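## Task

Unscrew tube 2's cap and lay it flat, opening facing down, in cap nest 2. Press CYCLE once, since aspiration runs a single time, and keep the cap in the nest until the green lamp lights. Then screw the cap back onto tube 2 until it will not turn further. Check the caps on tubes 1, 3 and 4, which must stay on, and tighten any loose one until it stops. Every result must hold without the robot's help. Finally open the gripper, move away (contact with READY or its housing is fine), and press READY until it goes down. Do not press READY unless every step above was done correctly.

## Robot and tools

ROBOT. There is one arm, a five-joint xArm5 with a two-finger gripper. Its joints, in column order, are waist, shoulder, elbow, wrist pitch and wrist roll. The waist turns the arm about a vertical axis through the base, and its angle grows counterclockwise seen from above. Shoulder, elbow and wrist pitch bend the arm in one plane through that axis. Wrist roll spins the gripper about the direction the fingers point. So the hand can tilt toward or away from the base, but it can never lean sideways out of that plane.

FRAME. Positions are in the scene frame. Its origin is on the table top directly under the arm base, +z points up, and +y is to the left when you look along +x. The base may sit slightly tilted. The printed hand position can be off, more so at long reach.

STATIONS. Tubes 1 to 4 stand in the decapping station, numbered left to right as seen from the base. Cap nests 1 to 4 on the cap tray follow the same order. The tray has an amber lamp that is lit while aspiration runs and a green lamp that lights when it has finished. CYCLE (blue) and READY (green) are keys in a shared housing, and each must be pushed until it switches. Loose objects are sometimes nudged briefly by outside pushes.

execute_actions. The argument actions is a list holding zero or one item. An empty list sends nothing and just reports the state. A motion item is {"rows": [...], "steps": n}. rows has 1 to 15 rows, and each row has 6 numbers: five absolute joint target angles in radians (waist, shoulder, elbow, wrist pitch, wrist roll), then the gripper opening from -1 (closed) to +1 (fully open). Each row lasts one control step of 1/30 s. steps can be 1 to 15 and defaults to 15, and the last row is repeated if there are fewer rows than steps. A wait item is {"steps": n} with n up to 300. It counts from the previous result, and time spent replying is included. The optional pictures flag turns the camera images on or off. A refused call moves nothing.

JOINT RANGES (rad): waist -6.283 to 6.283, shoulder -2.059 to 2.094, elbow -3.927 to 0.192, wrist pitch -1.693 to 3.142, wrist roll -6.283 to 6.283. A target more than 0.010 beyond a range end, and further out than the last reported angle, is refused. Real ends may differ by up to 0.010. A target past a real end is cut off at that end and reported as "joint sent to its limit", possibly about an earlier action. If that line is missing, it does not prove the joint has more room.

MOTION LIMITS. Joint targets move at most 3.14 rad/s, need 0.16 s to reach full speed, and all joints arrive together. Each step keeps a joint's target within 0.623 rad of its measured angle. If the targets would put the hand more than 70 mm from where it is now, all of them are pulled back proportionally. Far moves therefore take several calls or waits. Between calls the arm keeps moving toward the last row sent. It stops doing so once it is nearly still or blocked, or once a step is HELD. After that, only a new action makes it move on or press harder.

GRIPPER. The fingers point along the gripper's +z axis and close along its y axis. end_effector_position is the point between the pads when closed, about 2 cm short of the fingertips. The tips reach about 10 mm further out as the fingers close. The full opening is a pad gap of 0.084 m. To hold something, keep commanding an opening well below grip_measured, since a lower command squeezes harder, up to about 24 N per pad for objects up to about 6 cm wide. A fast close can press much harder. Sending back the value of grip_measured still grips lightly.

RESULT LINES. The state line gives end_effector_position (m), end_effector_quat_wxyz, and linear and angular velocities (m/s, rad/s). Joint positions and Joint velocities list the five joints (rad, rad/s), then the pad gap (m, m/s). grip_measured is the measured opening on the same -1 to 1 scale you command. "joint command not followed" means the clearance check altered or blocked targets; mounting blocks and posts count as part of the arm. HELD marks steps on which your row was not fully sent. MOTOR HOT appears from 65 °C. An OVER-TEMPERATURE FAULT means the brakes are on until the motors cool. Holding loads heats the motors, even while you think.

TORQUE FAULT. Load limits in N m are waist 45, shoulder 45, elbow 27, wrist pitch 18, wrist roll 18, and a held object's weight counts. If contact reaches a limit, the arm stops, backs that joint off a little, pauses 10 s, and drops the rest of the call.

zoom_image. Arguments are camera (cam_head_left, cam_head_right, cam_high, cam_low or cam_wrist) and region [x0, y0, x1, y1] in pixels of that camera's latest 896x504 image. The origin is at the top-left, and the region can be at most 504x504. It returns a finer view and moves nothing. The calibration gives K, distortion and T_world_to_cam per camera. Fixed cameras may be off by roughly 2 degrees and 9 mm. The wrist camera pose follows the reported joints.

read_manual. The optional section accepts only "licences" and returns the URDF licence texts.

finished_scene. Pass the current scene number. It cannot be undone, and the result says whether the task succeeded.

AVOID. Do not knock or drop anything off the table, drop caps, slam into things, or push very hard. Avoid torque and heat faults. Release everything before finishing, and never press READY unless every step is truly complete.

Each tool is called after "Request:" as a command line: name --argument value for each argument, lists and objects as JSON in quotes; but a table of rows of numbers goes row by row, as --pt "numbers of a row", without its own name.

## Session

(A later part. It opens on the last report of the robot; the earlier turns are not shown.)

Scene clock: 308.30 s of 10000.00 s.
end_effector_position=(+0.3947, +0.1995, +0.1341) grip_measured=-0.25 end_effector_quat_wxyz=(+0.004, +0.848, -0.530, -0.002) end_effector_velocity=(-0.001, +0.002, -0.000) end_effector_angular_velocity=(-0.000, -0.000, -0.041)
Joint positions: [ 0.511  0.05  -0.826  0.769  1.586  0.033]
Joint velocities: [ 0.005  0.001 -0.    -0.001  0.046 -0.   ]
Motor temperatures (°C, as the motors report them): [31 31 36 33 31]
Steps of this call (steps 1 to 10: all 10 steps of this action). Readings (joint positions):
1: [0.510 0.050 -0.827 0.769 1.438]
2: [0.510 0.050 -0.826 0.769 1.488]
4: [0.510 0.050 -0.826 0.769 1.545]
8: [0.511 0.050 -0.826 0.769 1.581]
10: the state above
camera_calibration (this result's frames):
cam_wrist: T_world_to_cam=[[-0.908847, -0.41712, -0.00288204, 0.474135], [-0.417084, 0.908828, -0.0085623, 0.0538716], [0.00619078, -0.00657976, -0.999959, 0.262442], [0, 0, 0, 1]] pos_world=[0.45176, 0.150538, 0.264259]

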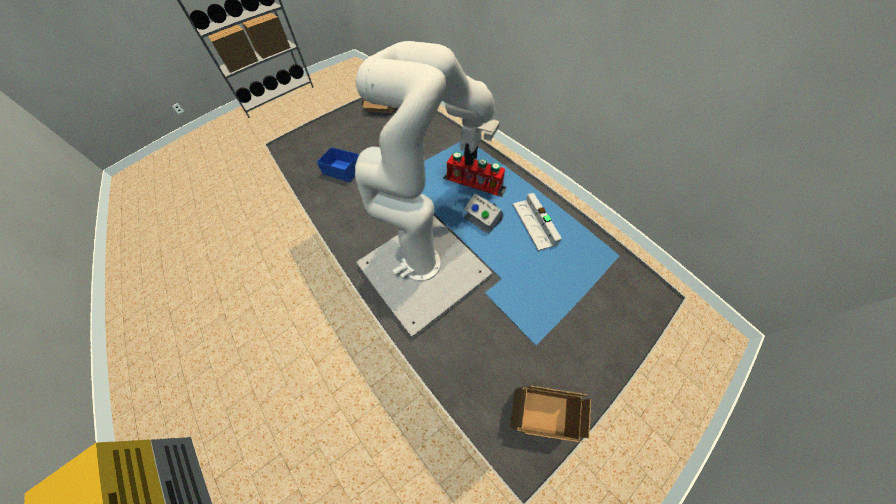

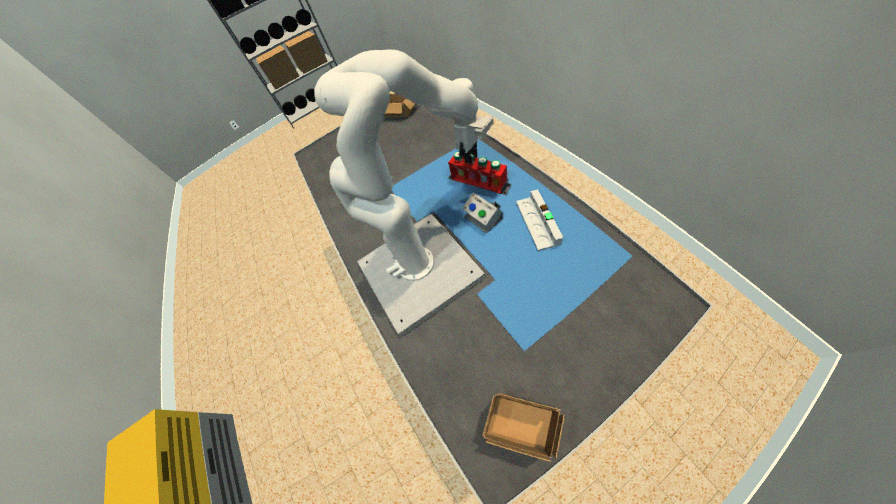

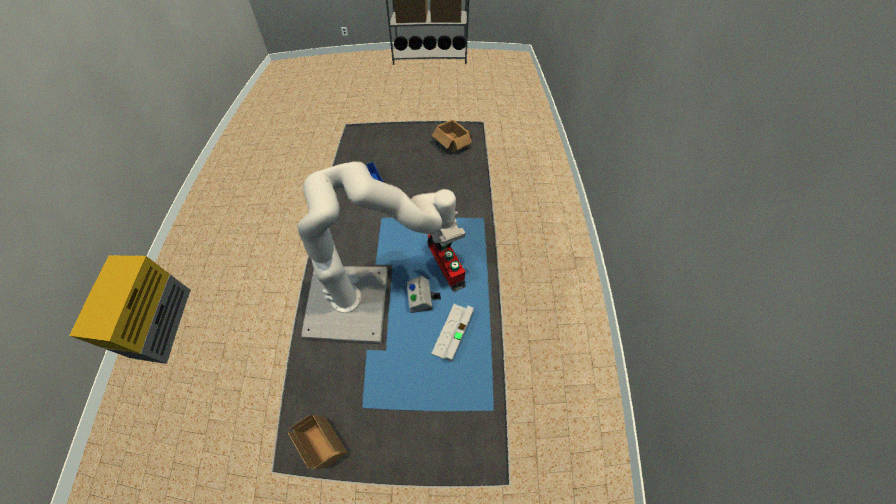

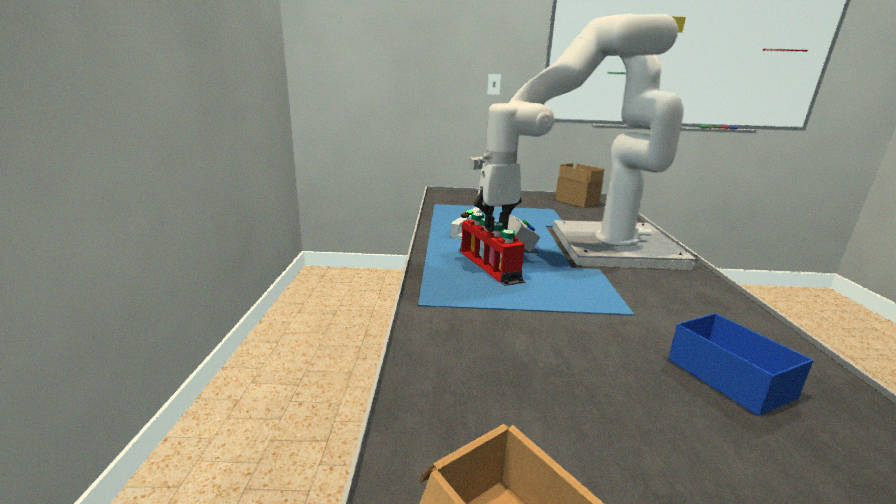

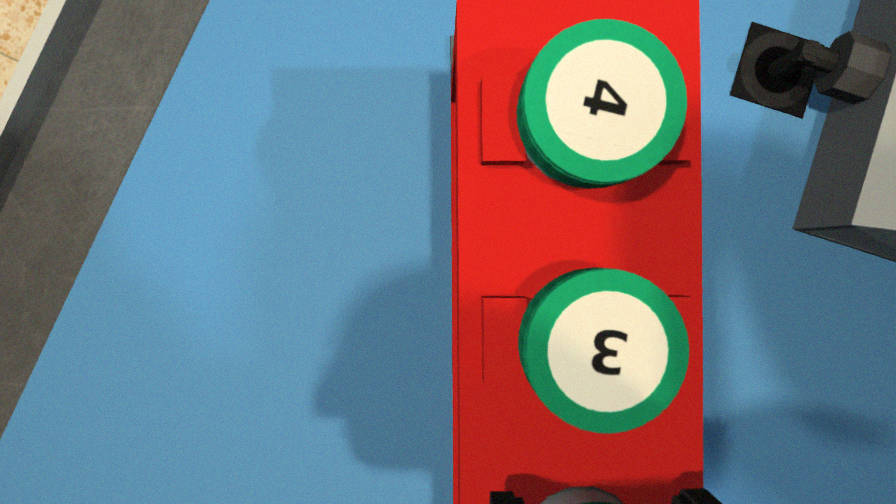

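Request:
execute_actions --actions '[{"rows":[[0.513,0.052,-0.825,0.766,4.73,-0.8]],"steps":15}]' --pictures false

Request:
execute_actions --actions '[{"rows":[[0.513,0.055,-0.824,0.762,4.73,-0.8]],"steps":15}]' --pictures false

Request:
execute_actions --actions '[{"rows":[[0.513,0.057,-0.824,0.76,4.73,-0.8]],"steps":14}]' --pictures false

Request:
execute_actions --actions '[{"rows":[[0.513,0.057,-0.824,0.76,4.73,-0.3],[0.513,0.057,-0.824,0.76,4.73,0.0],[0.513,0.057,-0.824,0.76,4.73,0.3],[0.513,0.057,-0.824,0.76,4.73,0.3],[0.513,0.02,-0.83,0.803,4.73,0.3],[0.513,-0.02,-0.83,0.843,4.73,0.3],[0.513,-0.04,-0.83,0.864,4.73,0.3],[0.513,-0.04,-0.83,0.864,4.73,0.3],[0.513,-0.04,-0.83,0.864,4.73,0.3],[0.513,-0.04,-0.83,0.864,4.73,0.3],[0.513,-0.04,-0.83,0.864,-4.69,0.3]],"steps":15}]' --pictures false

Request:
execute_actions --actions '[{"rows":[[0.513,-0.04,-0.83,0.864,1.59,0.3]],"steps":15}]' --pictures false

Request:
execute_actions --actions '[{"rows":[[0.40,-0.04,-0.86,0.885,1.59,0.3]],"steps":15}]' --pictures false

Request:
execute_actions --actions '[{"rows":[[0.628,-0.04,-0.865,0.885,1.71,0.3]],"steps":15}]'

Scene clock: 316.27 s of 10000.00 s.
end_effector_position=(+0.3924, +0.2004, +0.1321) grip_measured=-0.24 end_effector_quat_wxyz=(-0.007, -0.513, +0.859, +0.001) end_effector_velocity=(-0.004, +0.003, -0.004) end_effector_angular_velocity=(-0.035, -0.009, -2.599)
Joint positions: [ 0.516  0.052 -0.823  0.769  2.537  0.033]
Joint velocities: [ 0.011  0.005  0.004 -0.002  2.61   0.   ]
Motor temperatures (°C, as the motors report them): [31 31 36 33 31]
Steps of this call (steps 1 to 15: the robot went on to your last target; steps 16 to 224: nothing new was sent; steps 225 to 239: all 15 steps of this action). Readings (joint positions):
225: [0.513 0.050 -0.826 0.769 1.590]
226: [0.513 0.050 -0.826 0.769 1.594]
228: [0.513 0.050 -0.826 0.769 1.637]
232: [0.513 0.050 -0.825 0.770 1.914]
239: the state above

Scene clock: 316.77 s of 10000.00 s.
end_effector_position=(+0.3961, +0.2012, +0.1327) grip_measured=-0.25 end_effector_quat_wxyz=(-0.001, +0.119, +0.993, -0.001) end_effector_velocity=(+0.005, -0.009, +0.003) end_effector_angular_velocity=(-0.007, -0.006, -2.637)
Joint positions: [ 0.514  0.055 -0.827  0.759  3.851  0.033]
Joint velocities: [-0.022 -0.007 -0.001  0.005  2.615  0.   ]
Motor temperatures (°C, as the motors report them): [31 31 36 33 31]
Steps of this call (steps 1 to 15: all 15 steps of this action). Readings (joint positions):
1: [0.516 0.052 -0.823 0.769 2.625]
2: [0.516 0.052 -0.823 0.768 2.712]
4: [0.517 0.053 -0.822 0.768 2.887]
8: [0.518 0.055 -0.824 0.763 3.238]
15: the state above

Scene clock: 317.23 s of 10000.00 s.
end_effector_position=(+0.3950, +0.1992, +0.1310) grip_measured=-0.25 end_effector_quat_wxyz=(-0.002, +0.524, +0.852, -0.004) end_effector_velocity=(-0.000, +0.001, -0.001) end_effector_angular_velocity=(-0.001, -0.001, -0.219)
Joint positions: [ 0.51   0.057 -0.824  0.76   4.712  0.033]
Joint velocities: [ 0.002  0.003  0.001 -0.004  0.221  0.   ]
Motor temperatures (°C, as the motors report them): [31 31 36 33 31]
Steps of this call (steps 1 to 14: all 14 steps of this action). Readings (joint positions):
1: [0.513 0.055 -0.827 0.759 3.938]
2: [0.512 0.055 -0.827 0.759 4.026]
4: [0.511 0.055 -0.826 0.760 4.201]
8: [0.510 0.056 -0.825 0.760 4.528]
14: the state above

Scene clock: 317.73 s of 10000.00 s.
end_effector_position=(+0.3878, +0.1966, +0.1659) grip_measured=+0.29 end_effector_quat_wxyz=(-0.002, +0.491, +0.871, -0.003) end_effector_velocity=(-0.022, -0.011, -0.000) end_effector_angular_velocity=(-0.018, +0.063, +1.645)
Joint positions: [ 0.513 -0.034 -0.83   0.857  4.637  0.056]
Joint velocities: [ 0.001 -0.035  0.025  0.074 -1.644  0.   ]
Motor temperatures (°C, as the motors report them): [31 31 36 33 31]
Steps of this call (steps 1 to 15: all 15 steps of this action). Readings (joint positions):
1: [0.511 0.057 -0.824 0.760 4.718]
2: [0.511 0.057 -0.824 0.760 4.722]
4: [0.511 0.057 -0.823 0.761 4.726]
8: [0.511 0.035 -0.823 0.789 4.729]
15: the state above

Scene clock: 318.23 s of 10000.00 s.
end_effector_position=(+0.3866, +0.1961, +0.1675) grip_measured=+0.29 end_effector_quat_wxyz=(-0.005, -0.133, +0.991, -0.002) end_effector_velocity=(+0.000, +0.000, +0.001) end_effector_angular_velocity=(+0.025, +0.009, +2.613)
Joint positions: [ 0.513 -0.04  -0.83   0.864  3.345  0.056]
Joint velocities: [ 0.    -0.002 -0.     0.001 -2.613 -0.   ]
Motor temperatures (°C, as the motors report them): [31 31 36 33 31]
Steps of this call (steps 1 to 15: all 15 steps of this action). Readings (joint positions):
1: [0.513 -0.035 -0.830 0.859 4.572]
2: [0.513 -0.036 -0.829 0.860 4.493]
4: [0.513 -0.037 -0.829 0.862 4.315]
8: [0.513 -0.039 -0.830 0.864 3.958]
15: the state above

Scene clock: 318.73 s of 10000.00 s.
end_effector_position=(+0.4121, +0.1552, +0.1773) grip_measured=+0.29 end_effector_quat_wxyz=(-0.001, -0.671, +0.742, -0.000) end_effector_velocity=(+0.005, -0.010, +0.002) end_effector_angular_velocity=(+0.001, +0.005, +2.577)
Joint positions: [ 0.403 -0.04  -0.859  0.884  2.031  0.056]
Joint velocities: [-0.026  0.001 -0.008  0.008 -2.603  0.   ]
Motor temperatures (°C, as the motors report them): [31 31 36 33 31]
Steps of this call (steps 1 to 15: all 15 steps of this action). Readings (joint positions):
1: [0.513 -0.040 -0.830 0.864 3.257]
2: [0.513 -0.040 -0.830 0.864 3.170]
4: [0.506 -0.040 -0.832 0.866 2.995]
8: [0.441 -0.040 -0.849 0.877 2.644]
15: the state above

Scene clock: 319.23 s of 10000.00 s.
end_effector_position=(+0.3705, +0.2420, +0.1795) grip_measured=+0.29 end_effector_quat_wxyz=(-0.002, +0.844, -0.536, -0.000) end_effector_velocity=(-0.011, +0.017, -0.000) end_effector_angular_velocity=(-0.000, +0.002, +0.053)
Joint positions: [ 0.623 -0.04  -0.865  0.885  1.711  0.056]
Joint velocities: [ 0.046  0.001 -0.001  0.002 -0.007 -0.   ]
Motor temperatures (°C, as the motors report them): [31 31 36 33 31]
Steps of this call (steps 1 to 15: all 15 steps of this action). Readings (joint positions):
1: [0.402 -0.040 -0.859 0.885 1.945]
2: [0.402 -0.040 -0.859 0.885 1.866]
4: [0.426 -0.040 -0.860 0.885 1.745]
8: [0.542 -0.040 -0.863 0.885 1.707]
15: the state above
camera_calibration (this result's frames):
cam_wrist: T_world_to_cam=[[-0.914425, -0.404469, -0.0151862, 0.471156], [-0.404428, 0.914551, -0.00585684, -0.00104884], [0.0162575, 0.000786085, -0.999868, 0.302788], [0, 0, 0, 1]] pos_world=[0.42549, 0.191289, 0.309897]

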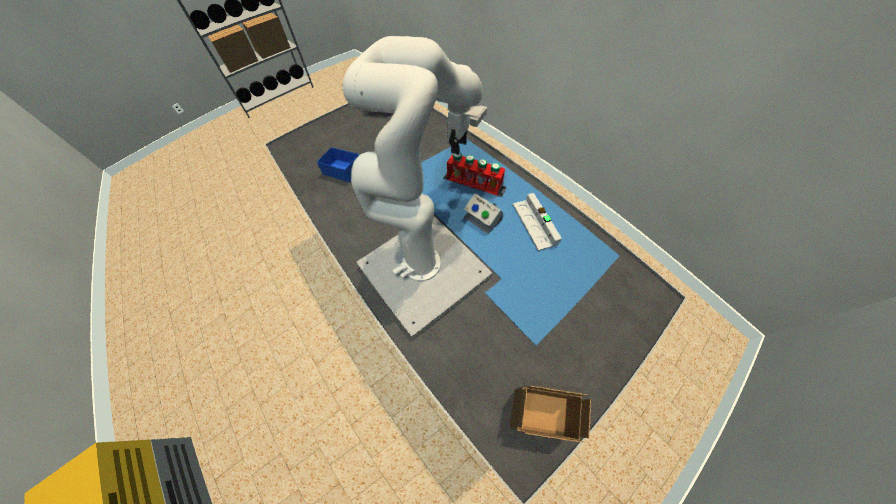

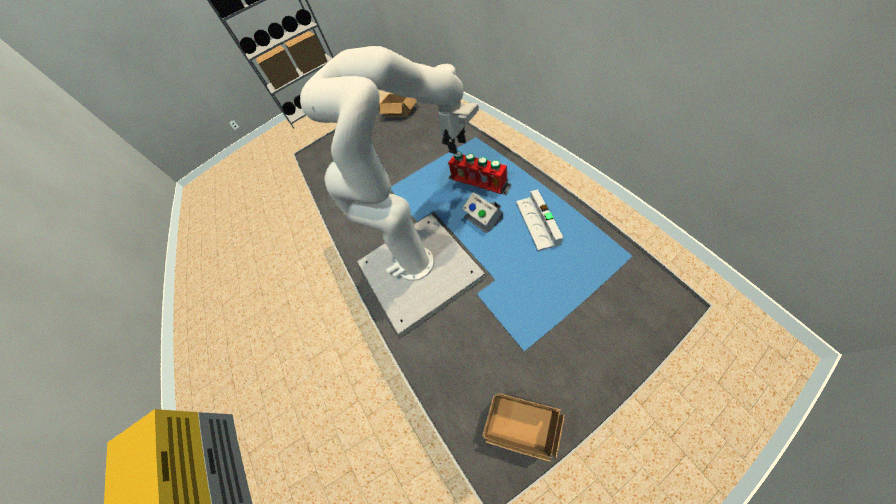

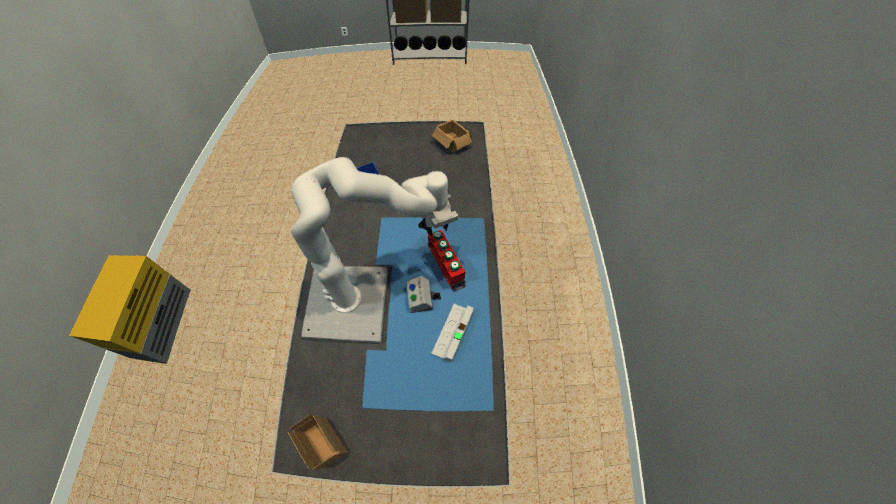

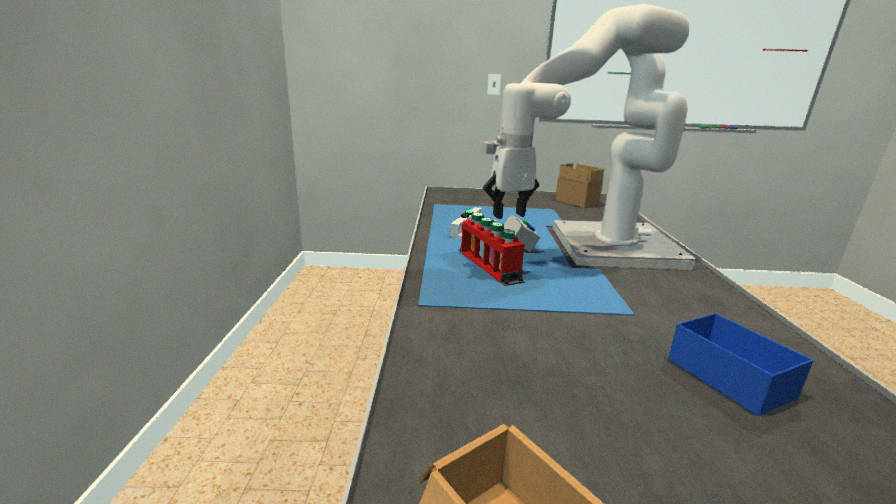

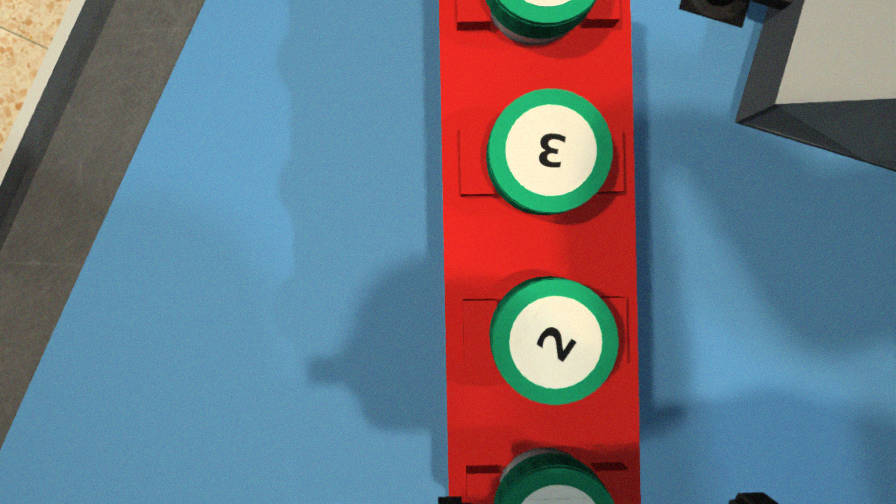

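Request:
execute_actions --actions '[{"rows":[[0.513,-0.04,-0.83,0.864,-1.55,0.3]],"steps":15}]' --pictures false

Request:
execute_actions --actions '[{"rows":[[0.513,-0.04,-0.83,0.864,-1.55,0.3]],"steps":15}]' --pictures false

Request:
execute_actions --actions '[{"rows":[[0.513,-0.04,-0.83,0.864,-1.55,0.3],[0.513,-0.04,-0.83,0.864,-1.55,0.3],[0.513,-0.04,-0.83,0.864,-1.55,0.3],[0.513,-0.04,-0.83,0.864,-1.55,0.3],[0.513,-0.04,-0.83,0.864,-1.55,0.3],[0.513,-0.04,-0.83,0.864,-1.55,0.3],[0.513,-0.04,-0.83,0.864,-1.55,0.3],[0.513,-0.04,-0.83,0.864,-1.55,0.3],[0.513,-0.04,-0.83,0.864,-1.55,0.3],[0.513,-0.02,-0.83,0.843,-1.55,0.3],[0.513,0.0,-0.83,0.823,-1.55,0.3],[0.513,0.02,-0.83,0.803,-1.55,0.3],[0.513,0.04,-0.828,0.78,-1.55,0.3],[0.513,0.059,-0.823,0.757,-1.55,0.3]],"steps":15}]' --pictures false

Request:
execute_actions --actions '[{"rows":[[0.513,0.059,-0.823,0.757,-1.55,0.3],[0.513,0.059,-0.823,0.757,-1.55,0.3],[0.513,0.059,-0.823,0.757,-1.55,0.3],[0.513,0.059,-0.823,0.757,-1.55,0.3],[0.513,0.059,-0.823,0.757,-1.55,0.1],[0.513,0.059,-0.823,0.757,-1.55,-0.2],[0.513,0.059,-0.823,0.757,-1.55,-0.5],[0.513,0.059,-0.823,0.757,-1.55,-0.8],[0.513,0.059,-0.823,0.757,-1.55,-0.8],[0.513,0.059,-0.823,0.757,-1.55,-0.8],[0.513,0.059,-0.823,0.757,4.73,-0.8]],"steps":15}]' --pictures false

Request:
execute_actions --actions '[{"rows":[[0.513,0.059,-0.823,0.757,4.73,-0.8]],"steps":15}]' --pictures false

Request:
execute_actions --actions '[{"rows":[[0.513,0.059,-0.823,0.757,4.73,-0.8]],"steps":15}]' --pictures false

Request:
execute_actions --actions '[{"rows":[[0.513,0.059,-0.823,0.757,4.73,-0.8]],"steps":15}]' --pictures false

Request:
execute_actions --actions '[{"rows":[[0.513,0.059,-0.823,0.757,4.73,-0.8]],"steps":15}]' --pictures false

Request:
execute_actions --actions '[{"rows":[[0.513,0.059,-0.823,0.757,4.73,-0.8]],"steps":12}]' --pictures false

Scene clock: 328.60 s of 10000.00 s.
end_effector_position=(+0.3860, +0.1981, +0.1680) grip_measured=+0.29 end_effector_quat_wxyz=(+0.003, +0.990, -0.144, -0.004) end_effector_velocity=(+0.008, -0.020, -0.003) end_effector_angular_velocity=(+0.023, +0.009, +2.562)
Joint positions: [ 0.518 -0.04  -0.831  0.865  0.763  0.056]
Joint velocities: [-0.049 -0.003  0.013 -0.012 -2.611  0.   ]
Motor temperatures (°C, as the motors report them): [31 31 37 33 31]
Steps of this call (steps 1 to 15: the robot went on to your last target; steps 16 to 266: nothing new was sent; steps 267 to 281: all 15 steps of this action). Readings (joint positions):
267: [0.628 -0.040 -0.865 0.885 1.710]
268: [0.628 -0.040 -0.865 0.885 1.706]
270: [0.621 -0.040 -0.863 0.883 1.663]
274: [0.571 -0.040 -0.848 0.875 1.386]
281: the state above

Scene clock: 329.10 s of 10000.00 s.
end_effector_position=(+0.3866, +0.1962, +0.1676) grip_measured=+0.29 end_effector_quat_wxyz=(-0.000, +0.873, +0.488, -0.005) end_effector_velocity=(-0.000, -0.001, -0.000) end_effector_angular_velocity=(+0.023, +0.012, +2.614)
Joint positions: [ 0.513 -0.04  -0.83   0.864 -0.551  0.056]
Joint velocities: [-0.001  0.     0.001 -0.    -2.615 -0.   ]
Motor temperatures (°C, as the motors report them): [31 31 37 33 31]
Steps of this call (steps 1 to 15: all 15 steps of this action). Readings (joint positions):
1: [0.516 -0.040 -0.831 0.865 0.675]
2: [0.515 -0.040 -0.831 0.864 0.588]
4: [0.514 -0.040 -0.830 0.864 0.413]
8: [0.514 -0.040 -0.830 0.864 0.062]
15: the state above

Scene clock: 329.60 s of 10000.00 s.
end_effector_position=(+0.3915, +0.1987, +0.1539) grip_measured=+0.29 end_effector_quat_wxyz=(-0.002, +0.541, +0.841, -0.002) end_effector_velocity=(+0.029, +0.014, -0.183) end_effector_angular_velocity=(-0.015, +0.032, +0.258)
Joint positions: [ 0.513 -0.001 -0.83   0.821 -1.528  0.056]
Joint velocities: [-0.001  0.464  0.043 -0.471 -0.259 -0.   ]
Motor temperatures (°C, as the motors report them): [31 31 37 33 31]
Steps of this call (steps 1 to 15: all 15 steps of this action). Readings (joint positions):
1: [0.513 -0.040 -0.830 0.864 -0.638]
2: [0.513 -0.040 -0.830 0.864 -0.726]
4: [0.513 -0.040 -0.830 0.864 -0.901]
8: [0.513 -0.040 -0.830 0.864 -1.246]
15: the state above

Scene clock: 330.10 s of 10000.00 s.
end_effector_position=(+0.3947, +0.2003, +0.1303) grip_measured=-0.25 end_effector_quat_wxyz=(-0.002, +0.571, +0.821, -0.003) end_effector_velocity=(-0.003, -0.001, -0.003) end_effector_angular_velocity=(-0.016, +0.003, -1.641)
Joint positions: [ 0.513  0.058 -0.823  0.757 -1.457  0.033]
Joint velocities: [0.001 0.004 0.003 0.003 1.642 0.   ]
Motor temperatures (°C, as the motors report them): [31 31 37 33 31]
Steps of this call (steps 1 to 15: all 15 steps of this action). Readings (joint positions):
1: [0.513 0.015 -0.829 0.805 -1.536]
2: [0.513 0.029 -0.826 0.792 -1.540]
4: [0.513 0.047 -0.823 0.774 -1.545]
8: [0.513 0.056 -0.823 0.760 -1.549]
15: the state above

Scene clock: 330.60 s of 10000.00 s.
end_effector_position=(+0.3925, +0.2010, +0.1287) grip_measured=-0.25 end_effector_quat_wxyz=(+0.001, +0.949, +0.314, -0.007) end_effector_velocity=(-0.000, +0.005, -0.002) end_effector_angular_velocity=(-0.029, -0.018, -2.602)
Joint positions: [ 0.517  0.06  -0.821  0.759 -0.165  0.033]
Joint velocities: [ 0.01   0.009 -0.001 -0.011  2.612 -0.   ]
Motor temperatures (°C, as the motors report them): [31 31 37 33 31]
Steps of this call (steps 1 to 15: all 15 steps of this action). Readings (joint positions):
1: [0.513 0.058 -0.823 0.757 -1.392]
2: [0.513 0.058 -0.823 0.758 -1.313]
4: [0.513 0.058 -0.823 0.759 -1.135]
8: [0.514 0.058 -0.822 0.760 -0.778]
15: the state above

Scene clock: 331.10 s of 10000.00 s.
end_effector_position=(+0.3961, +0.2000, +0.1308) grip_measured=-0.25 end_effector_quat_wxyz=(+0.002, +0.943, -0.334, -0.002) end_effector_velocity=(-0.005, -0.007, -0.001) end_effector_angular_velocity=(-0.021, +0.011, -2.624)
Joint positions: [ 0.511  0.059 -0.825  0.756  1.149  0.033]
Joint velocities: [-0.01  -0.008  0.01   0.017  2.614  0.   ]
Motor temperatures (°C, as the motors report them): [31 31 37 33 31]
Steps of this call (steps 1 to 15: all 15 steps of this action). Readings (joint positions):
1: [0.517 0.060 -0.821 0.758 -0.078]
2: [0.517 0.060 -0.821 0.758 0.010]
4: [0.518 0.061 -0.822 0.756 0.185]
8: [0.516 0.061 -0.825 0.753 0.536]
15: the state above

Scene clock: 331.60 s of 10000.00 s.
end_effector_position=(+0.3925, +0.1994, +0.1288) grip_measured=-0.25 end_effector_quat_wxyz=(-0.007, -0.544, +0.839, +0.001) end_effector_velocity=(-0.007, +0.006, -0.006) end_effector_angular_velocity=(-0.041, -0.005, -2.594)
Joint positions: [ 0.514  0.058 -0.82   0.761  2.462  0.033]
Joint velocities: [ 0.019  0.01   0.007 -0.003  2.614  0.001]
Motor temperatures (°C, as the motors report them): [31 31 37 33 31]
Steps of this call (steps 1 to 15: all 15 steps of this action). Readings (joint positions):
1: [0.511 0.058 -0.825 0.756 1.236]
2: [0.511 0.058 -0.824 0.757 1.324]
4: [0.510 0.058 -0.824 0.757 1.499]
8: [0.510 0.058 -0.822 0.759 1.849]
15: the state above

Scene clock: 332.10 s of 10000.00 s.
end_effector_position=(+0.3970, +0.2019, +0.1315) grip_measured=-0.25 end_effector_quat_wxyz=(-0.000, +0.082, +0.997, +0.000) end_effector_velocity=(+0.008, -0.010, +0.006) end_effector_angular_velocity=(+0.003, -0.009, -2.644)
Joint positions: [ 0.514  0.06  -0.827  0.752  3.776  0.033]
Joint velocities: [-0.029 -0.01  -0.005  0.005  2.615 -0.   ]
Motor temperatures (°C, as the motors report them): [31 31 37 33 31]
Steps of this call (steps 1 to 15: all 15 steps of this action). Readings (joint positions):
1: [0.514 0.059 -0.820 0.760 2.550]
2: [0.515 0.059 -0.820 0.760 2.637]
4: [0.516 0.060 -0.820 0.759 2.812]
8: [0.518 0.061 -0.821 0.757 3.163]
15: the state above

Scene clock: 332.50 s of 10000.00 s.
end_effector_position=(+0.3955, +0.1994, +0.1309) grip_measured=-0.25 end_effector_quat_wxyz=(-0.002, +0.507, +0.862, -0.003) end_effector_velocity=(-0.003, +0.000, -0.001) end_effector_angular_velocity=(-0.008, +0.005, -0.733)
Joint positions: [ 0.51   0.057 -0.824  0.758  4.671  0.033]
Joint velocities: [ 0.004 -0.     0.003  0.005  0.737  0.   ]
Motor temperatures (°C, as the motors report them): [31 31 37 33 31]
Steps of this call (steps 1 to 12: all 12 steps of this action). Readings (joint positions):
1: [0.513 0.059 -0.827 0.752 3.864]
2: [0.512 0.059 -0.827 0.753 3.951]
4: [0.512 0.059 -0.826 0.754 4.126]
8: [0.510 0.058 -0.825 0.756 4.466]
12: the state above

Request:
execute_actions --actions '[{"rows":[[0.513,0.059,-0.823,0.757,4.73,-0.3],[0.513,0.059,-0.823,0.757,4.73,0.0],[0.513,0.059,-0.823,0.757,4.73,0.3],[0.513,0.059,-0.823,0.757,4.73,0.3],[0.513,0.02,-0.83,0.803,4.73,0.3],[0.513,-0.02,-0.84,0.85,4.73,0.3],[0.513,-0.04,-0.86,0.885,4.73,0.3],[0.513,-0.04,-0.86,0.885,4.73,0.3],[0.513,-0.04,-0.86,0.885,4.73,0.3],[0.396,-0.04,-0.862,0.885,4.61,0.3]],"steps":15}]' --pictures false

Request:
execute_actions --actions '[{"rows":[[0.396,-0.04,-0.862,0.885,4.61,0.3]],"steps":12}]'

Scene clock: 338.43 s of 10000.00 s.
end_effector_position=(+0.4087, +0.1691, +0.1763) grip_measured=+0.29 end_effector_quat_wxyz=(+0.001, +0.530, +0.848, +0.001) end_effector_velocity=(+0.077, -0.237, +0.014) end_effector_angular_velocity=(-0.033, +0.051, -0.079)
Joint positions: [ 0.435 -0.035 -0.86   0.876  4.651  0.056]
Joint velocities: [-0.566 -0.045 -0.007  0.112 -0.486  0.   ]
Motor temperatures (°C, as the motors report them): [31 31 36 33 31]
Steps of this call (steps 1 to 30: the robot went on to your last target; steps 31 to 163: nothing new was sent; steps 164 to 178: all 15 steps of this action). Readings (joint positions):
164: [0.513 0.059 -0.823 0.757 4.730]
165: [0.513 0.059 -0.823 0.757 4.730]
167: [0.515 0.060 -0.822 0.757 4.730]
171: [0.516 0.038 -0.825 0.789 4.730]
178: the state above

Scene clock: 338.83 s of 10000.00 s.
end_effector_position=(+0.4140, +0.1530, +0.1782) grip_measured=+0.29 end_effector_quat_wxyz=(+0.001, +0.529, +0.849, -0.000) end_effector_velocity=(+0.002, -0.002, +0.002) end_effector_angular_velocity=(+0.001, -0.003, -0.000)
Joint positions: [ 0.397 -0.04  -0.862  0.885  4.61   0.056]
Joint velocities: [-0.005 -0.002 -0.002  0.001 -0.004  0.   ]
Motor temperatures (°C, as the motors report them): [31 31 36 33 31]
Steps of this call (steps 1 to 12: all 12 steps of this action). Readings (joint positions):
1: [0.420 -0.037 -0.860 0.879 4.638]
2: [0.411 -0.037 -0.860 0.881 4.628]
4: [0.402 -0.038 -0.860 0.883 4.618]
8: [0.398 -0.039 -0.861 0.885 4.612]
12: the state above
camera_calibration (this result's frames):
cam_wrist: T_world_to_cam=[[0.90778, 0.419304, -0.0109345, -0.406226], [0.41925, -0.907844, -0.0069265, 0.0360136], [-0.0128312, 0.00170343, -0.999916, 0.312742], [0, 0, 0, 1]] pos_world=[0.357678, 0.202494, 0.308523]

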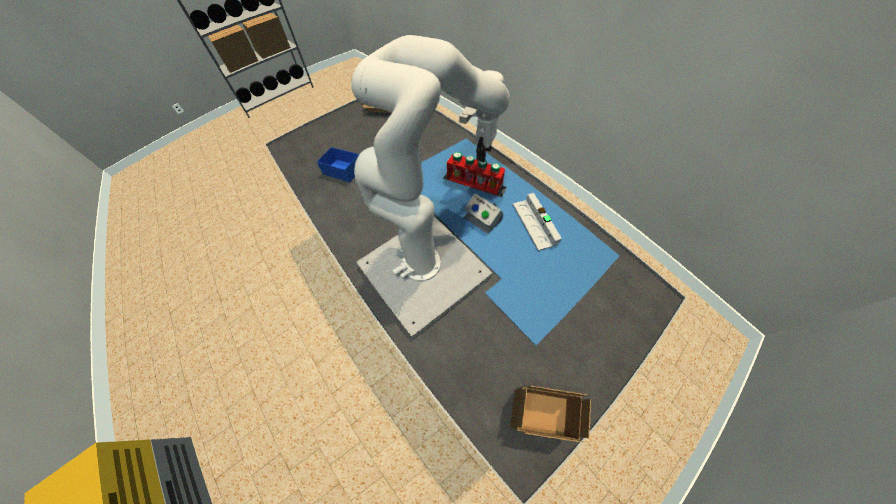

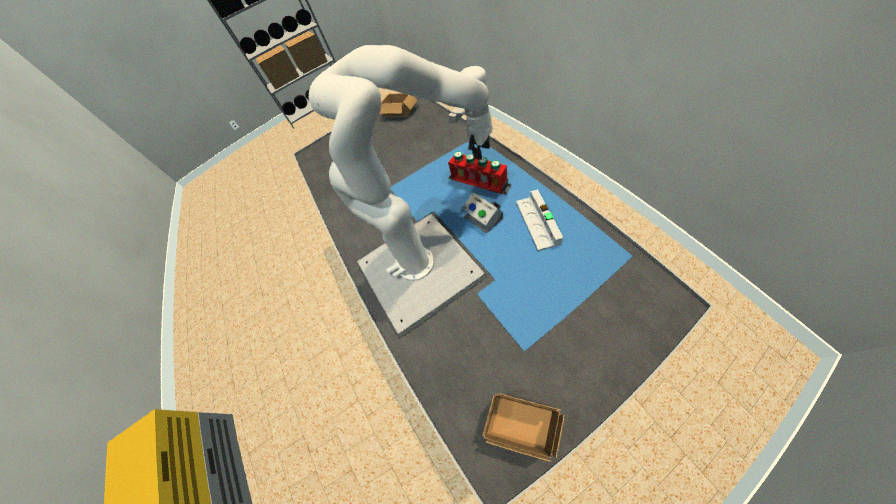

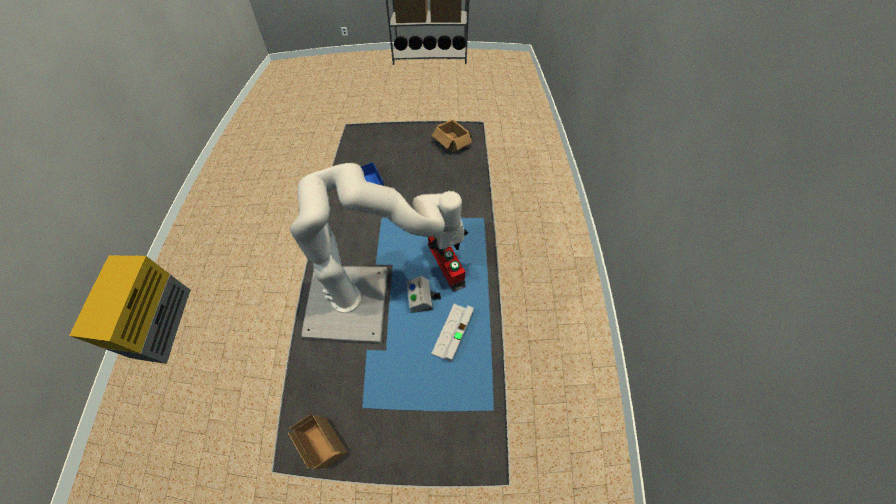

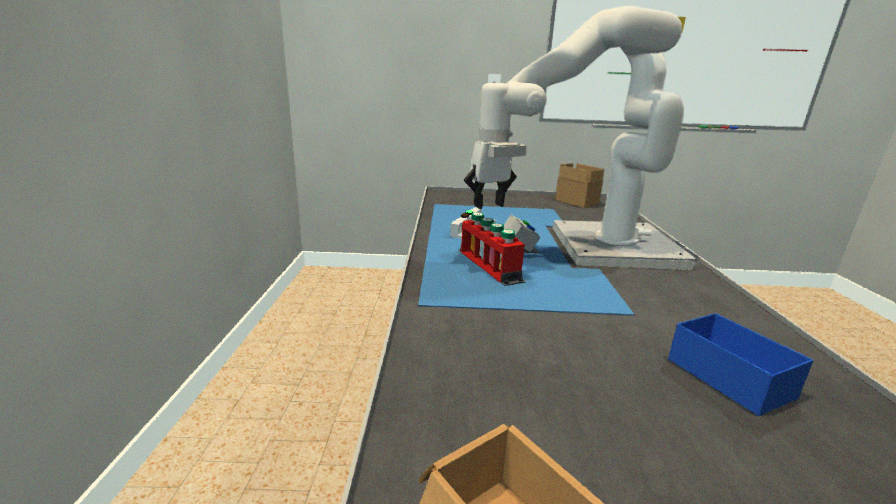

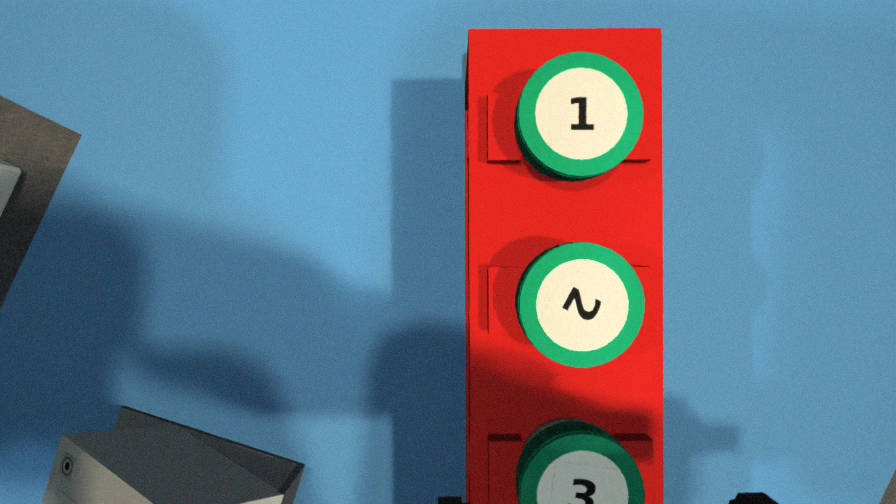

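Request:
execute_actions --actions '[{"rows":[[0.281,-0.007,-0.892,0.892,1.36,0.3]],"steps":15}]' --pictures false

Request:
execute_actions --actions '[{"rows":[[0.281,-0.007,-0.892,0.892,1.36,0.3]],"steps":15}]' --pictures false

Request:
execute_actions --actions '[{"rows":[[0.281,-0.007,-0.892,0.892,1.36,0.3],[0.281,-0.007,-0.892,0.892,1.36,0.3],[0.281,-0.007,-0.892,0.892,1.36,0.3],[0.281,-0.007,-0.892,0.892,1.36,0.3],[0.281,-0.007,-0.892,0.892,1.36,0.3],[0.281,-0.007,-0.892,0.892,1.36,0.3],[0.281,-0.007,-0.892,0.892,1.36,0.3],[0.281,-0.007,-0.892,0.892,1.36,0.3],[0.281,-0.007,-0.892,0.892,1.36,0.3],[0.281,-0.007,-0.892,0.892,1.36,0.3],[0.281,0.01,-0.893,0.876,1.36,0.3],[0.281,0.03,-0.887,0.85,1.36,0.3],[0.281,0.05,-0.88,0.823,1.36,0.3],[0.281,0.07,-0.872,0.795,1.36,0.3],[0.281,0.093,-0.864,0.764,1.36,0.3]],"steps":15}]' --pictures false

Request:
execute_actions --actions '[{"rows":[[0.281,0.093,-0.864,0.764,1.36,0.3],[0.281,0.093,-0.864,0.764,1.36,0.3],[0.281,0.093,-0.864,0.764,1.36,0.3],[0.281,0.093,-0.864,0.764,1.36,0.3],[0.281,0.093,-0.864,0.764,1.36,0.3],[0.281,0.093,-0.864,0.764,1.36,0.1],[0.281,0.093,-0.864,0.764,1.36,-0.2],[0.281,0.093,-0.864,0.764,1.36,-0.5],[0.281,0.093,-0.864,0.764,1.36,-0.8],[0.281,0.093,-0.864,0.764,1.36,-0.8],[0.281,0.093,-0.864,0.764,1.36,-0.8],[0.281,0.093,-0.864,0.764,4.5,-0.8]],"steps":15}]' --pictures false

Request:
execute_actions --actions '[{"rows":[[0.281,0.093,-0.864,0.764,4.5,-0.8]],"steps":15}]' --pictures false

Request:
execute_actions --actions '[{"rows":[[0.281,0.093,-0.864,0.764,4.5,-0.8]],"steps":15}]' --pictures false

Request:
execute_actions --actions '[{"rows":[[0.281,0.093,-0.864,0.764,4.5,-0.8],[0.281,0.093,-0.864,0.764,4.5,-0.8],[0.281,0.093,-0.864,0.764,4.5,-0.8],[0.281,0.093,-0.864,0.764,4.5,-0.8],[0.281,0.093,-0.864,0.764,4.5,-0.8],[0.281,0.093,-0.864,0.764,4.5,-0.8],[0.281,0.093,-0.864,0.764,4.5,-0.3],[0.281,0.093,-0.864,0.764,4.5,0.0],[0.281,0.093,-0.864,0.764,4.5,0.3],[0.281,0.093,-0.864,0.764,4.5,0.3],[0.281,0.06,-0.873,0.806,4.5,0.3],[0.281,0.027,-0.883,0.849,4.5,0.3],[0.281,-0.02,-0.892,0.9,4.5,0.3]],"steps":15}]' --pictures false

Request:
execute_actions --actions '[{"rows":[[0.396,-0.04,-0.862,0.885,1.47,0.3]],"steps":15}]' --pictures false

Request:
execute_actions --actions '[{"rows":[[0.396,-0.04,-0.862,0.885,1.47,0.3]],"steps":15}]' --pictures false

Request:
execute_actions --actions '[{"rows":[[0.396,-0.04,-0.862,0.885,1.47,0.3]],"steps":12}]'

Scene clock: 360.87 s of 10000.00 s.
end_effector_position=(+0.4343, +0.1078, +0.1752) grip_measured=+0.29 end_effector_quat_wxyz=(-0.003, +0.139, +0.990, -0.003) end_effector_velocity=(+0.009, -0.019, -0.000) end_effector_angular_velocity=(+0.018, +0.015, +2.563)
Joint positions: [ 0.285 -0.008 -0.891  0.892  3.663  0.056]
Joint velocities: [-0.047  0.015 -0.016  0.004 -2.61  -0.   ]
Motor temperatures (°C, as the motors report them): [31 31 37 33 31]
Steps of this call (steps 1 to 15: the robot went on to your last target; steps 16 to 646: nothing new was sent; steps 647 to 661: all 15 steps of this action). Readings (joint positions):
647: [0.396 -0.040 -0.862 0.885 4.610]
648: [0.396 -0.040 -0.862 0.885 4.606]
650: [0.389 -0.038 -0.864 0.886 4.563]
654: [0.339 -0.024 -0.877 0.888 4.286]
661: the state above

Scene clock: 361.37 s of 10000.00 s.
end_effector_position=(+0.4351, +0.1060, +0.1752) grip_measured=+0.29 end_effector_quat_wxyz=(-0.005, -0.493, +0.870, -0.000) end_effector_velocity=(-0.000, -0.000, -0.000) end_effector_angular_velocity=(+0.019, +0.015, +2.613)
Joint positions: [ 0.281 -0.007 -0.892  0.892  2.349  0.056]
Joint velocities: [-0.001  0.     0.001  0.    -2.614 -0.   ]
Motor temperatures (°C, as the motors report them): [31 31 37 33 31]
Steps of this call (steps 1 to 15: all 15 steps of this action). Readings (joint positions):
1: [0.284 -0.008 -0.891 0.892 3.575]
2: [0.283 -0.008 -0.891 0.892 3.488]
4: [0.282 -0.007 -0.892 0.892 3.313]
8: [0.282 -0.007 -0.892 0.892 2.962]
15: the state above

Scene clock: 361.87 s of 10000.00 s.
end_effector_position=(+0.4386, +0.1067, +0.1662) grip_measured=+0.29 end_effector_quat_wxyz=(+0.003, +0.841, -0.541, -0.000) end_effector_velocity=(+0.025, +0.005, -0.166) end_effector_angular_velocity=(-0.000, +0.006, +0.246)
Joint positions: [ 0.281  0.016 -0.89   0.862  1.381  0.056]
Joint velocities: [-0.     0.365  0.096 -0.456 -0.246 -0.   ]
Motor temperatures (°C, as the motors report them): [31 31 37 33 31]
Steps of this call (steps 1 to 15: all 15 steps of this action). Readings (joint positions):
1: [0.281 -0.007 -0.892 0.892 2.262]
2: [0.281 -0.007 -0.892 0.892 2.174]
4: [0.281 -0.007 -0.892 0.892 1.999]
8: [0.281 -0.007 -0.892 0.892 1.655]
15: the state above

Scene clock: 362.37 s of 10000.00 s.
end_effector_position=(+0.4399, +0.1066, +0.1298) grip_measured=-0.24 end_effector_quat_wxyz=(+0.005, +0.834, -0.552, -0.002) end_effector_velocity=(-0.001, -0.003, -0.008) end_effector_angular_velocity=(-0.011, +0.000, -1.101)
Joint positions: [ 0.28   0.091 -0.863  0.767  1.407  0.033]
Joint velocities: [-0.006  0.016  0.007 -0.016  1.094 -0.001]
Motor temperatures (°C, as the motors report them): [31 31 37 33 31]
Steps of this call (steps 1 to 15: all 15 steps of this action). Readings (joint positions):
1: [0.281 0.030 -0.886 0.845 1.374]
2: [0.281 0.045 -0.880 0.826 1.369]
4: [0.281 0.072 -0.870 0.795 1.364]
8: [0.281 0.090 -0.865 0.771 1.361]
15: the state above

Scene clock: 362.87 s of 10000.00 s.
end_effector_position=(+0.4383, +0.1075, +0.1273) grip_measured=-0.25 end_effector_quat_wxyz=(-0.007, -0.354, +0.935, -0.001) end_effector_velocity=(-0.001, +0.002, -0.004) end_effector_angular_velocity=(-0.036, -0.013, -2.605)
Joint positions: [ 0.283  0.095 -0.861  0.765  2.657  0.033]
Joint velocities: [ 0.006  0.009  0.001 -0.005  2.611 -0.   ]
Motor temperatures (°C, as the motors report them): [31 31 37 33 31]
Steps of this call (steps 1 to 15: all 15 steps of this action). Readings (joint positions):
1: [0.280 0.092 -0.863 0.766 1.453]
2: [0.280 0.092 -0.863 0.766 1.517]
4: [0.281 0.093 -0.863 0.766 1.684]
8: [0.283 0.092 -0.862 0.766 2.044]
15: the state above

Scene clock: 363.37 s of 10000.00 s.
end_effector_position=(+0.4436, +0.1056, +0.1318) grip_measured=-0.25 end_effector_quat_wxyz=(+0.001, +0.294, +0.956, -0.001) end_effector_velocity=(-0.013, -0.009, -0.007) end_effector_angular_velocity=(-0.007, +0.030, -2.625)
Joint positions: [ 0.276  0.091 -0.868  0.761  3.971  0.033]
Joint velocities: [-0.013 -0.005  0.02   0.025  2.612  0.   ]
Motor temperatures (°C, as the motors report them): [31 31 37 33 31]
Steps of this call (steps 1 to 15: all 15 steps of this action). Readings (joint positions):
1: [0.283 0.095 -0.861 0.765 2.744]
2: [0.284 0.095 -0.861 0.765 2.832]
4: [0.284 0.095 -0.862 0.764 3.007]
8: [0.284 0.094 -0.866 0.761 3.358]
15: the state above

Scene clock: 363.87 s of 10000.00 s.
end_effector_position=(+0.4375, +0.1065, +0.1457) grip_measured=+0.28 end_effector_quat_wxyz=(-0.003, +0.530, +0.848, -0.006) end_effector_velocity=(-0.009, -0.001, +0.277) end_effector_angular_velocity=(+0.019, -0.079, -0.028)
Joint positions: [ 0.281  0.055 -0.873  0.815  4.497  0.056]
Joint velocities: [-0.    -0.599 -0.157  0.676  0.028  0.009]
Motor temperatures (°C, as the motors report them): [31 31 37 33 31]
Steps of this call (steps 1 to 15: all 15 steps of this action). Readings (joint positions):
1: [0.276 0.091 -0.867 0.762 4.058]
2: [0.276 0.091 -0.867 0.763 4.144]
4: [0.277 0.092 -0.865 0.764 4.297]
8: [0.279 0.092 -0.864 0.765 4.459]
15: the state above

Scene clock: 364.37 s of 10000.00 s.
end_effector_position=(+0.4150, +0.1508, +0.1780) grip_measured=+0.29 end_effector_quat_wxyz=(+0.000, +0.031, +1.000, -0.001) end_effector_velocity=(-0.009, +0.019, +0.003) end_effector_angular_velocity=(-0.000, +0.000, +2.660)
Joint positions: [ 0.391 -0.038 -0.863  0.885  3.553  0.056]
Joint velocities: [ 0.048 -0.015  0.01   0.001 -2.612  0.   ]
Motor temperatures (°C, as the motors report them): [31 31 37 33 31]
Steps of this call (steps 1 to 15: all 15 steps of this action). Readings (joint positions):
1: [0.281 0.035 -0.878 0.837 4.498]
2: [0.282 0.016 -0.884 0.854 4.495]
4: [0.288 -0.007 -0.886 0.872 4.452]
8: [0.337 -0.025 -0.872 0.883 4.175]
15: the state above

Scene clock: 364.87 s of 10000.00 s.
end_effector_position=(+0.4142, +0.1526, +0.1784) grip_measured=+0.29 end_effector_quat_wxyz=(+0.000, -0.587, +0.809, -0.001) end_effector_velocity=(-0.000, +0.001, +0.000) end_effector_angular_velocity=(-0.004, +0.003, +2.615)
Joint positions: [ 0.396 -0.04  -0.862  0.885  2.239  0.056]
Joint velocities: [ 0.003 -0.    -0.     0.    -2.612 -0.   ]
Motor temperatures (°C, as the motors report them): [31 31 37 33 31]
Steps of this call (steps 1 to 15: all 15 steps of this action). Readings (joint positions):
1: [0.393 -0.039 -0.862 0.885 3.465]
2: [0.394 -0.039 -0.862 0.885 3.378]
4: [0.395 -0.039 -0.862 0.885 3.202]
8: [0.395 -0.040 -0.862 0.885 2.852]
15: the state above

Scene clock: 365.27 s of 10000.00 s.
end_effector_position=(+0.4142, +0.1527, +0.1784) grip_measured=+0.29 end_effector_quat_wxyz=(-0.000, +0.841, -0.541, +0.001) end_effector_velocity=(+0.000, +0.000, +0.000) end_effector_angular_velocity=(-0.000, -0.001, +0.301)
Joint positions: [ 0.396 -0.04  -0.862  0.885  1.495  0.056]
Joint velocities: [-0.     0.    -0.001 -0.    -0.301  0.   ]
Motor temperatures (°C, as the motors report them): [31 31 37 33 31]
Steps of this call (steps 1 to 12: all 12 steps of this action). Readings (joint positions):
1: [0.396 -0.040 -0.862 0.885 2.151]
2: [0.396 -0.040 -0.862 0.885 2.064]
4: [0.396 -0.040 -0.862 0.885 1.889]
8: [0.396 -0.040 -0.862 0.885 1.599]
12: the state above
camera_calibration (this result's frames):
cam_wrist: T_world_to_cam=[[-0.918684, -0.394787, -0.0127491, 0.474838], [-0.39468, 0.918763, -0.0101209, 0.094419], [0.015709, -0.00426604, -0.999868, 0.302054], [0, 0, 0, 1]] pos_world=[0.468746, 0.101999, 0.309023]

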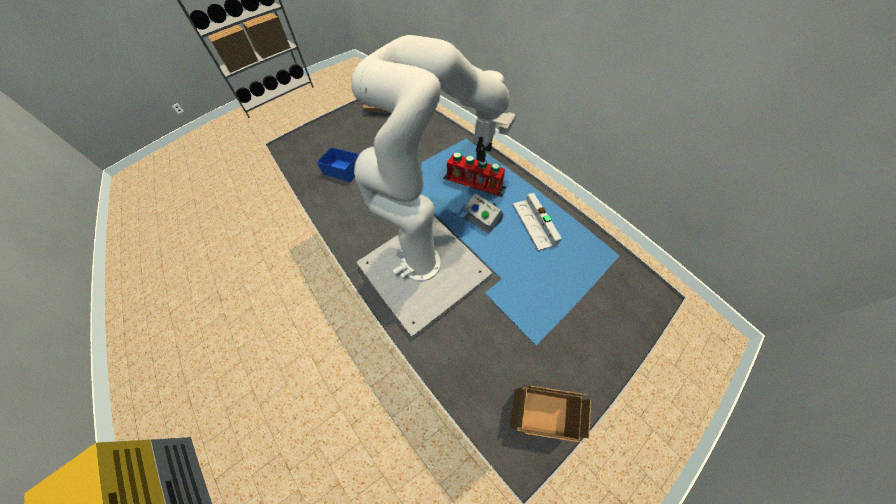

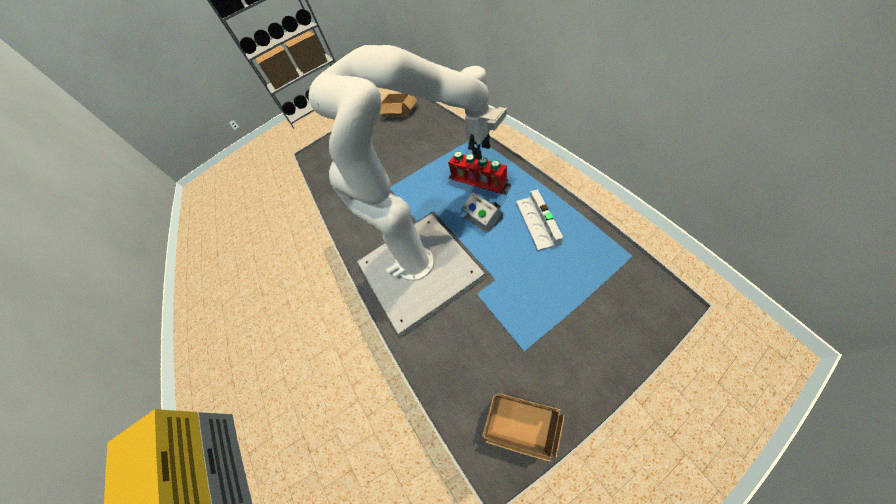

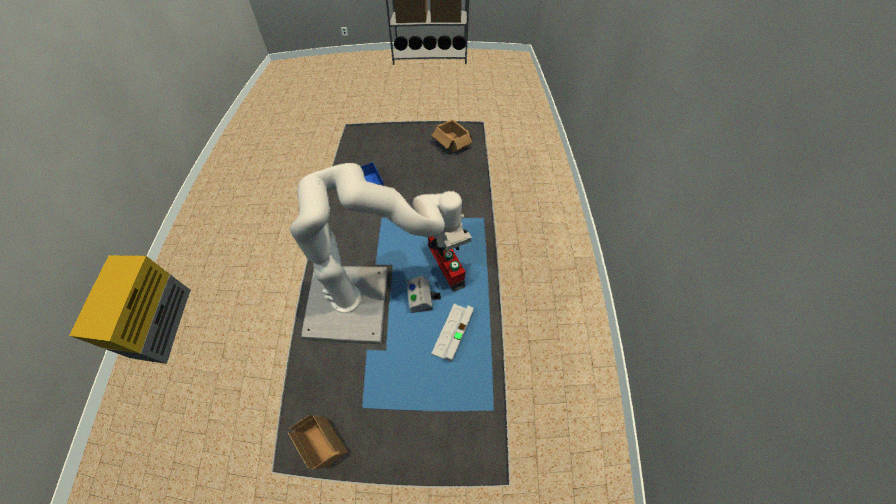

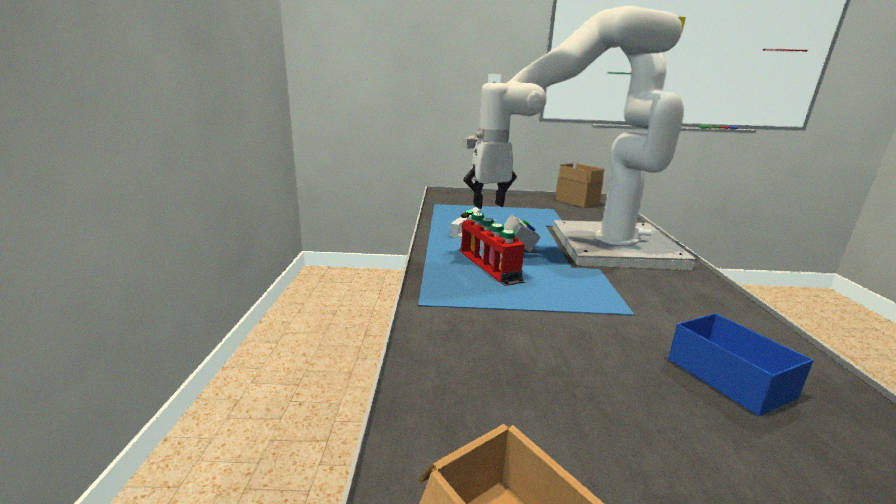

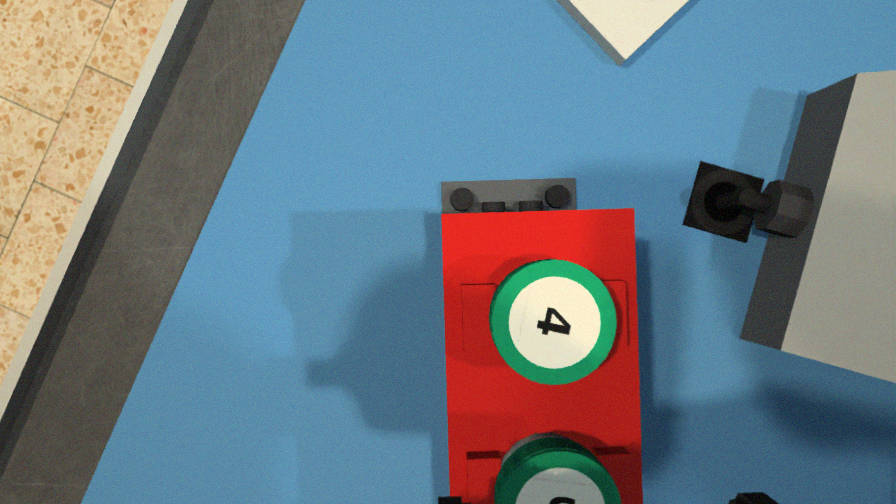

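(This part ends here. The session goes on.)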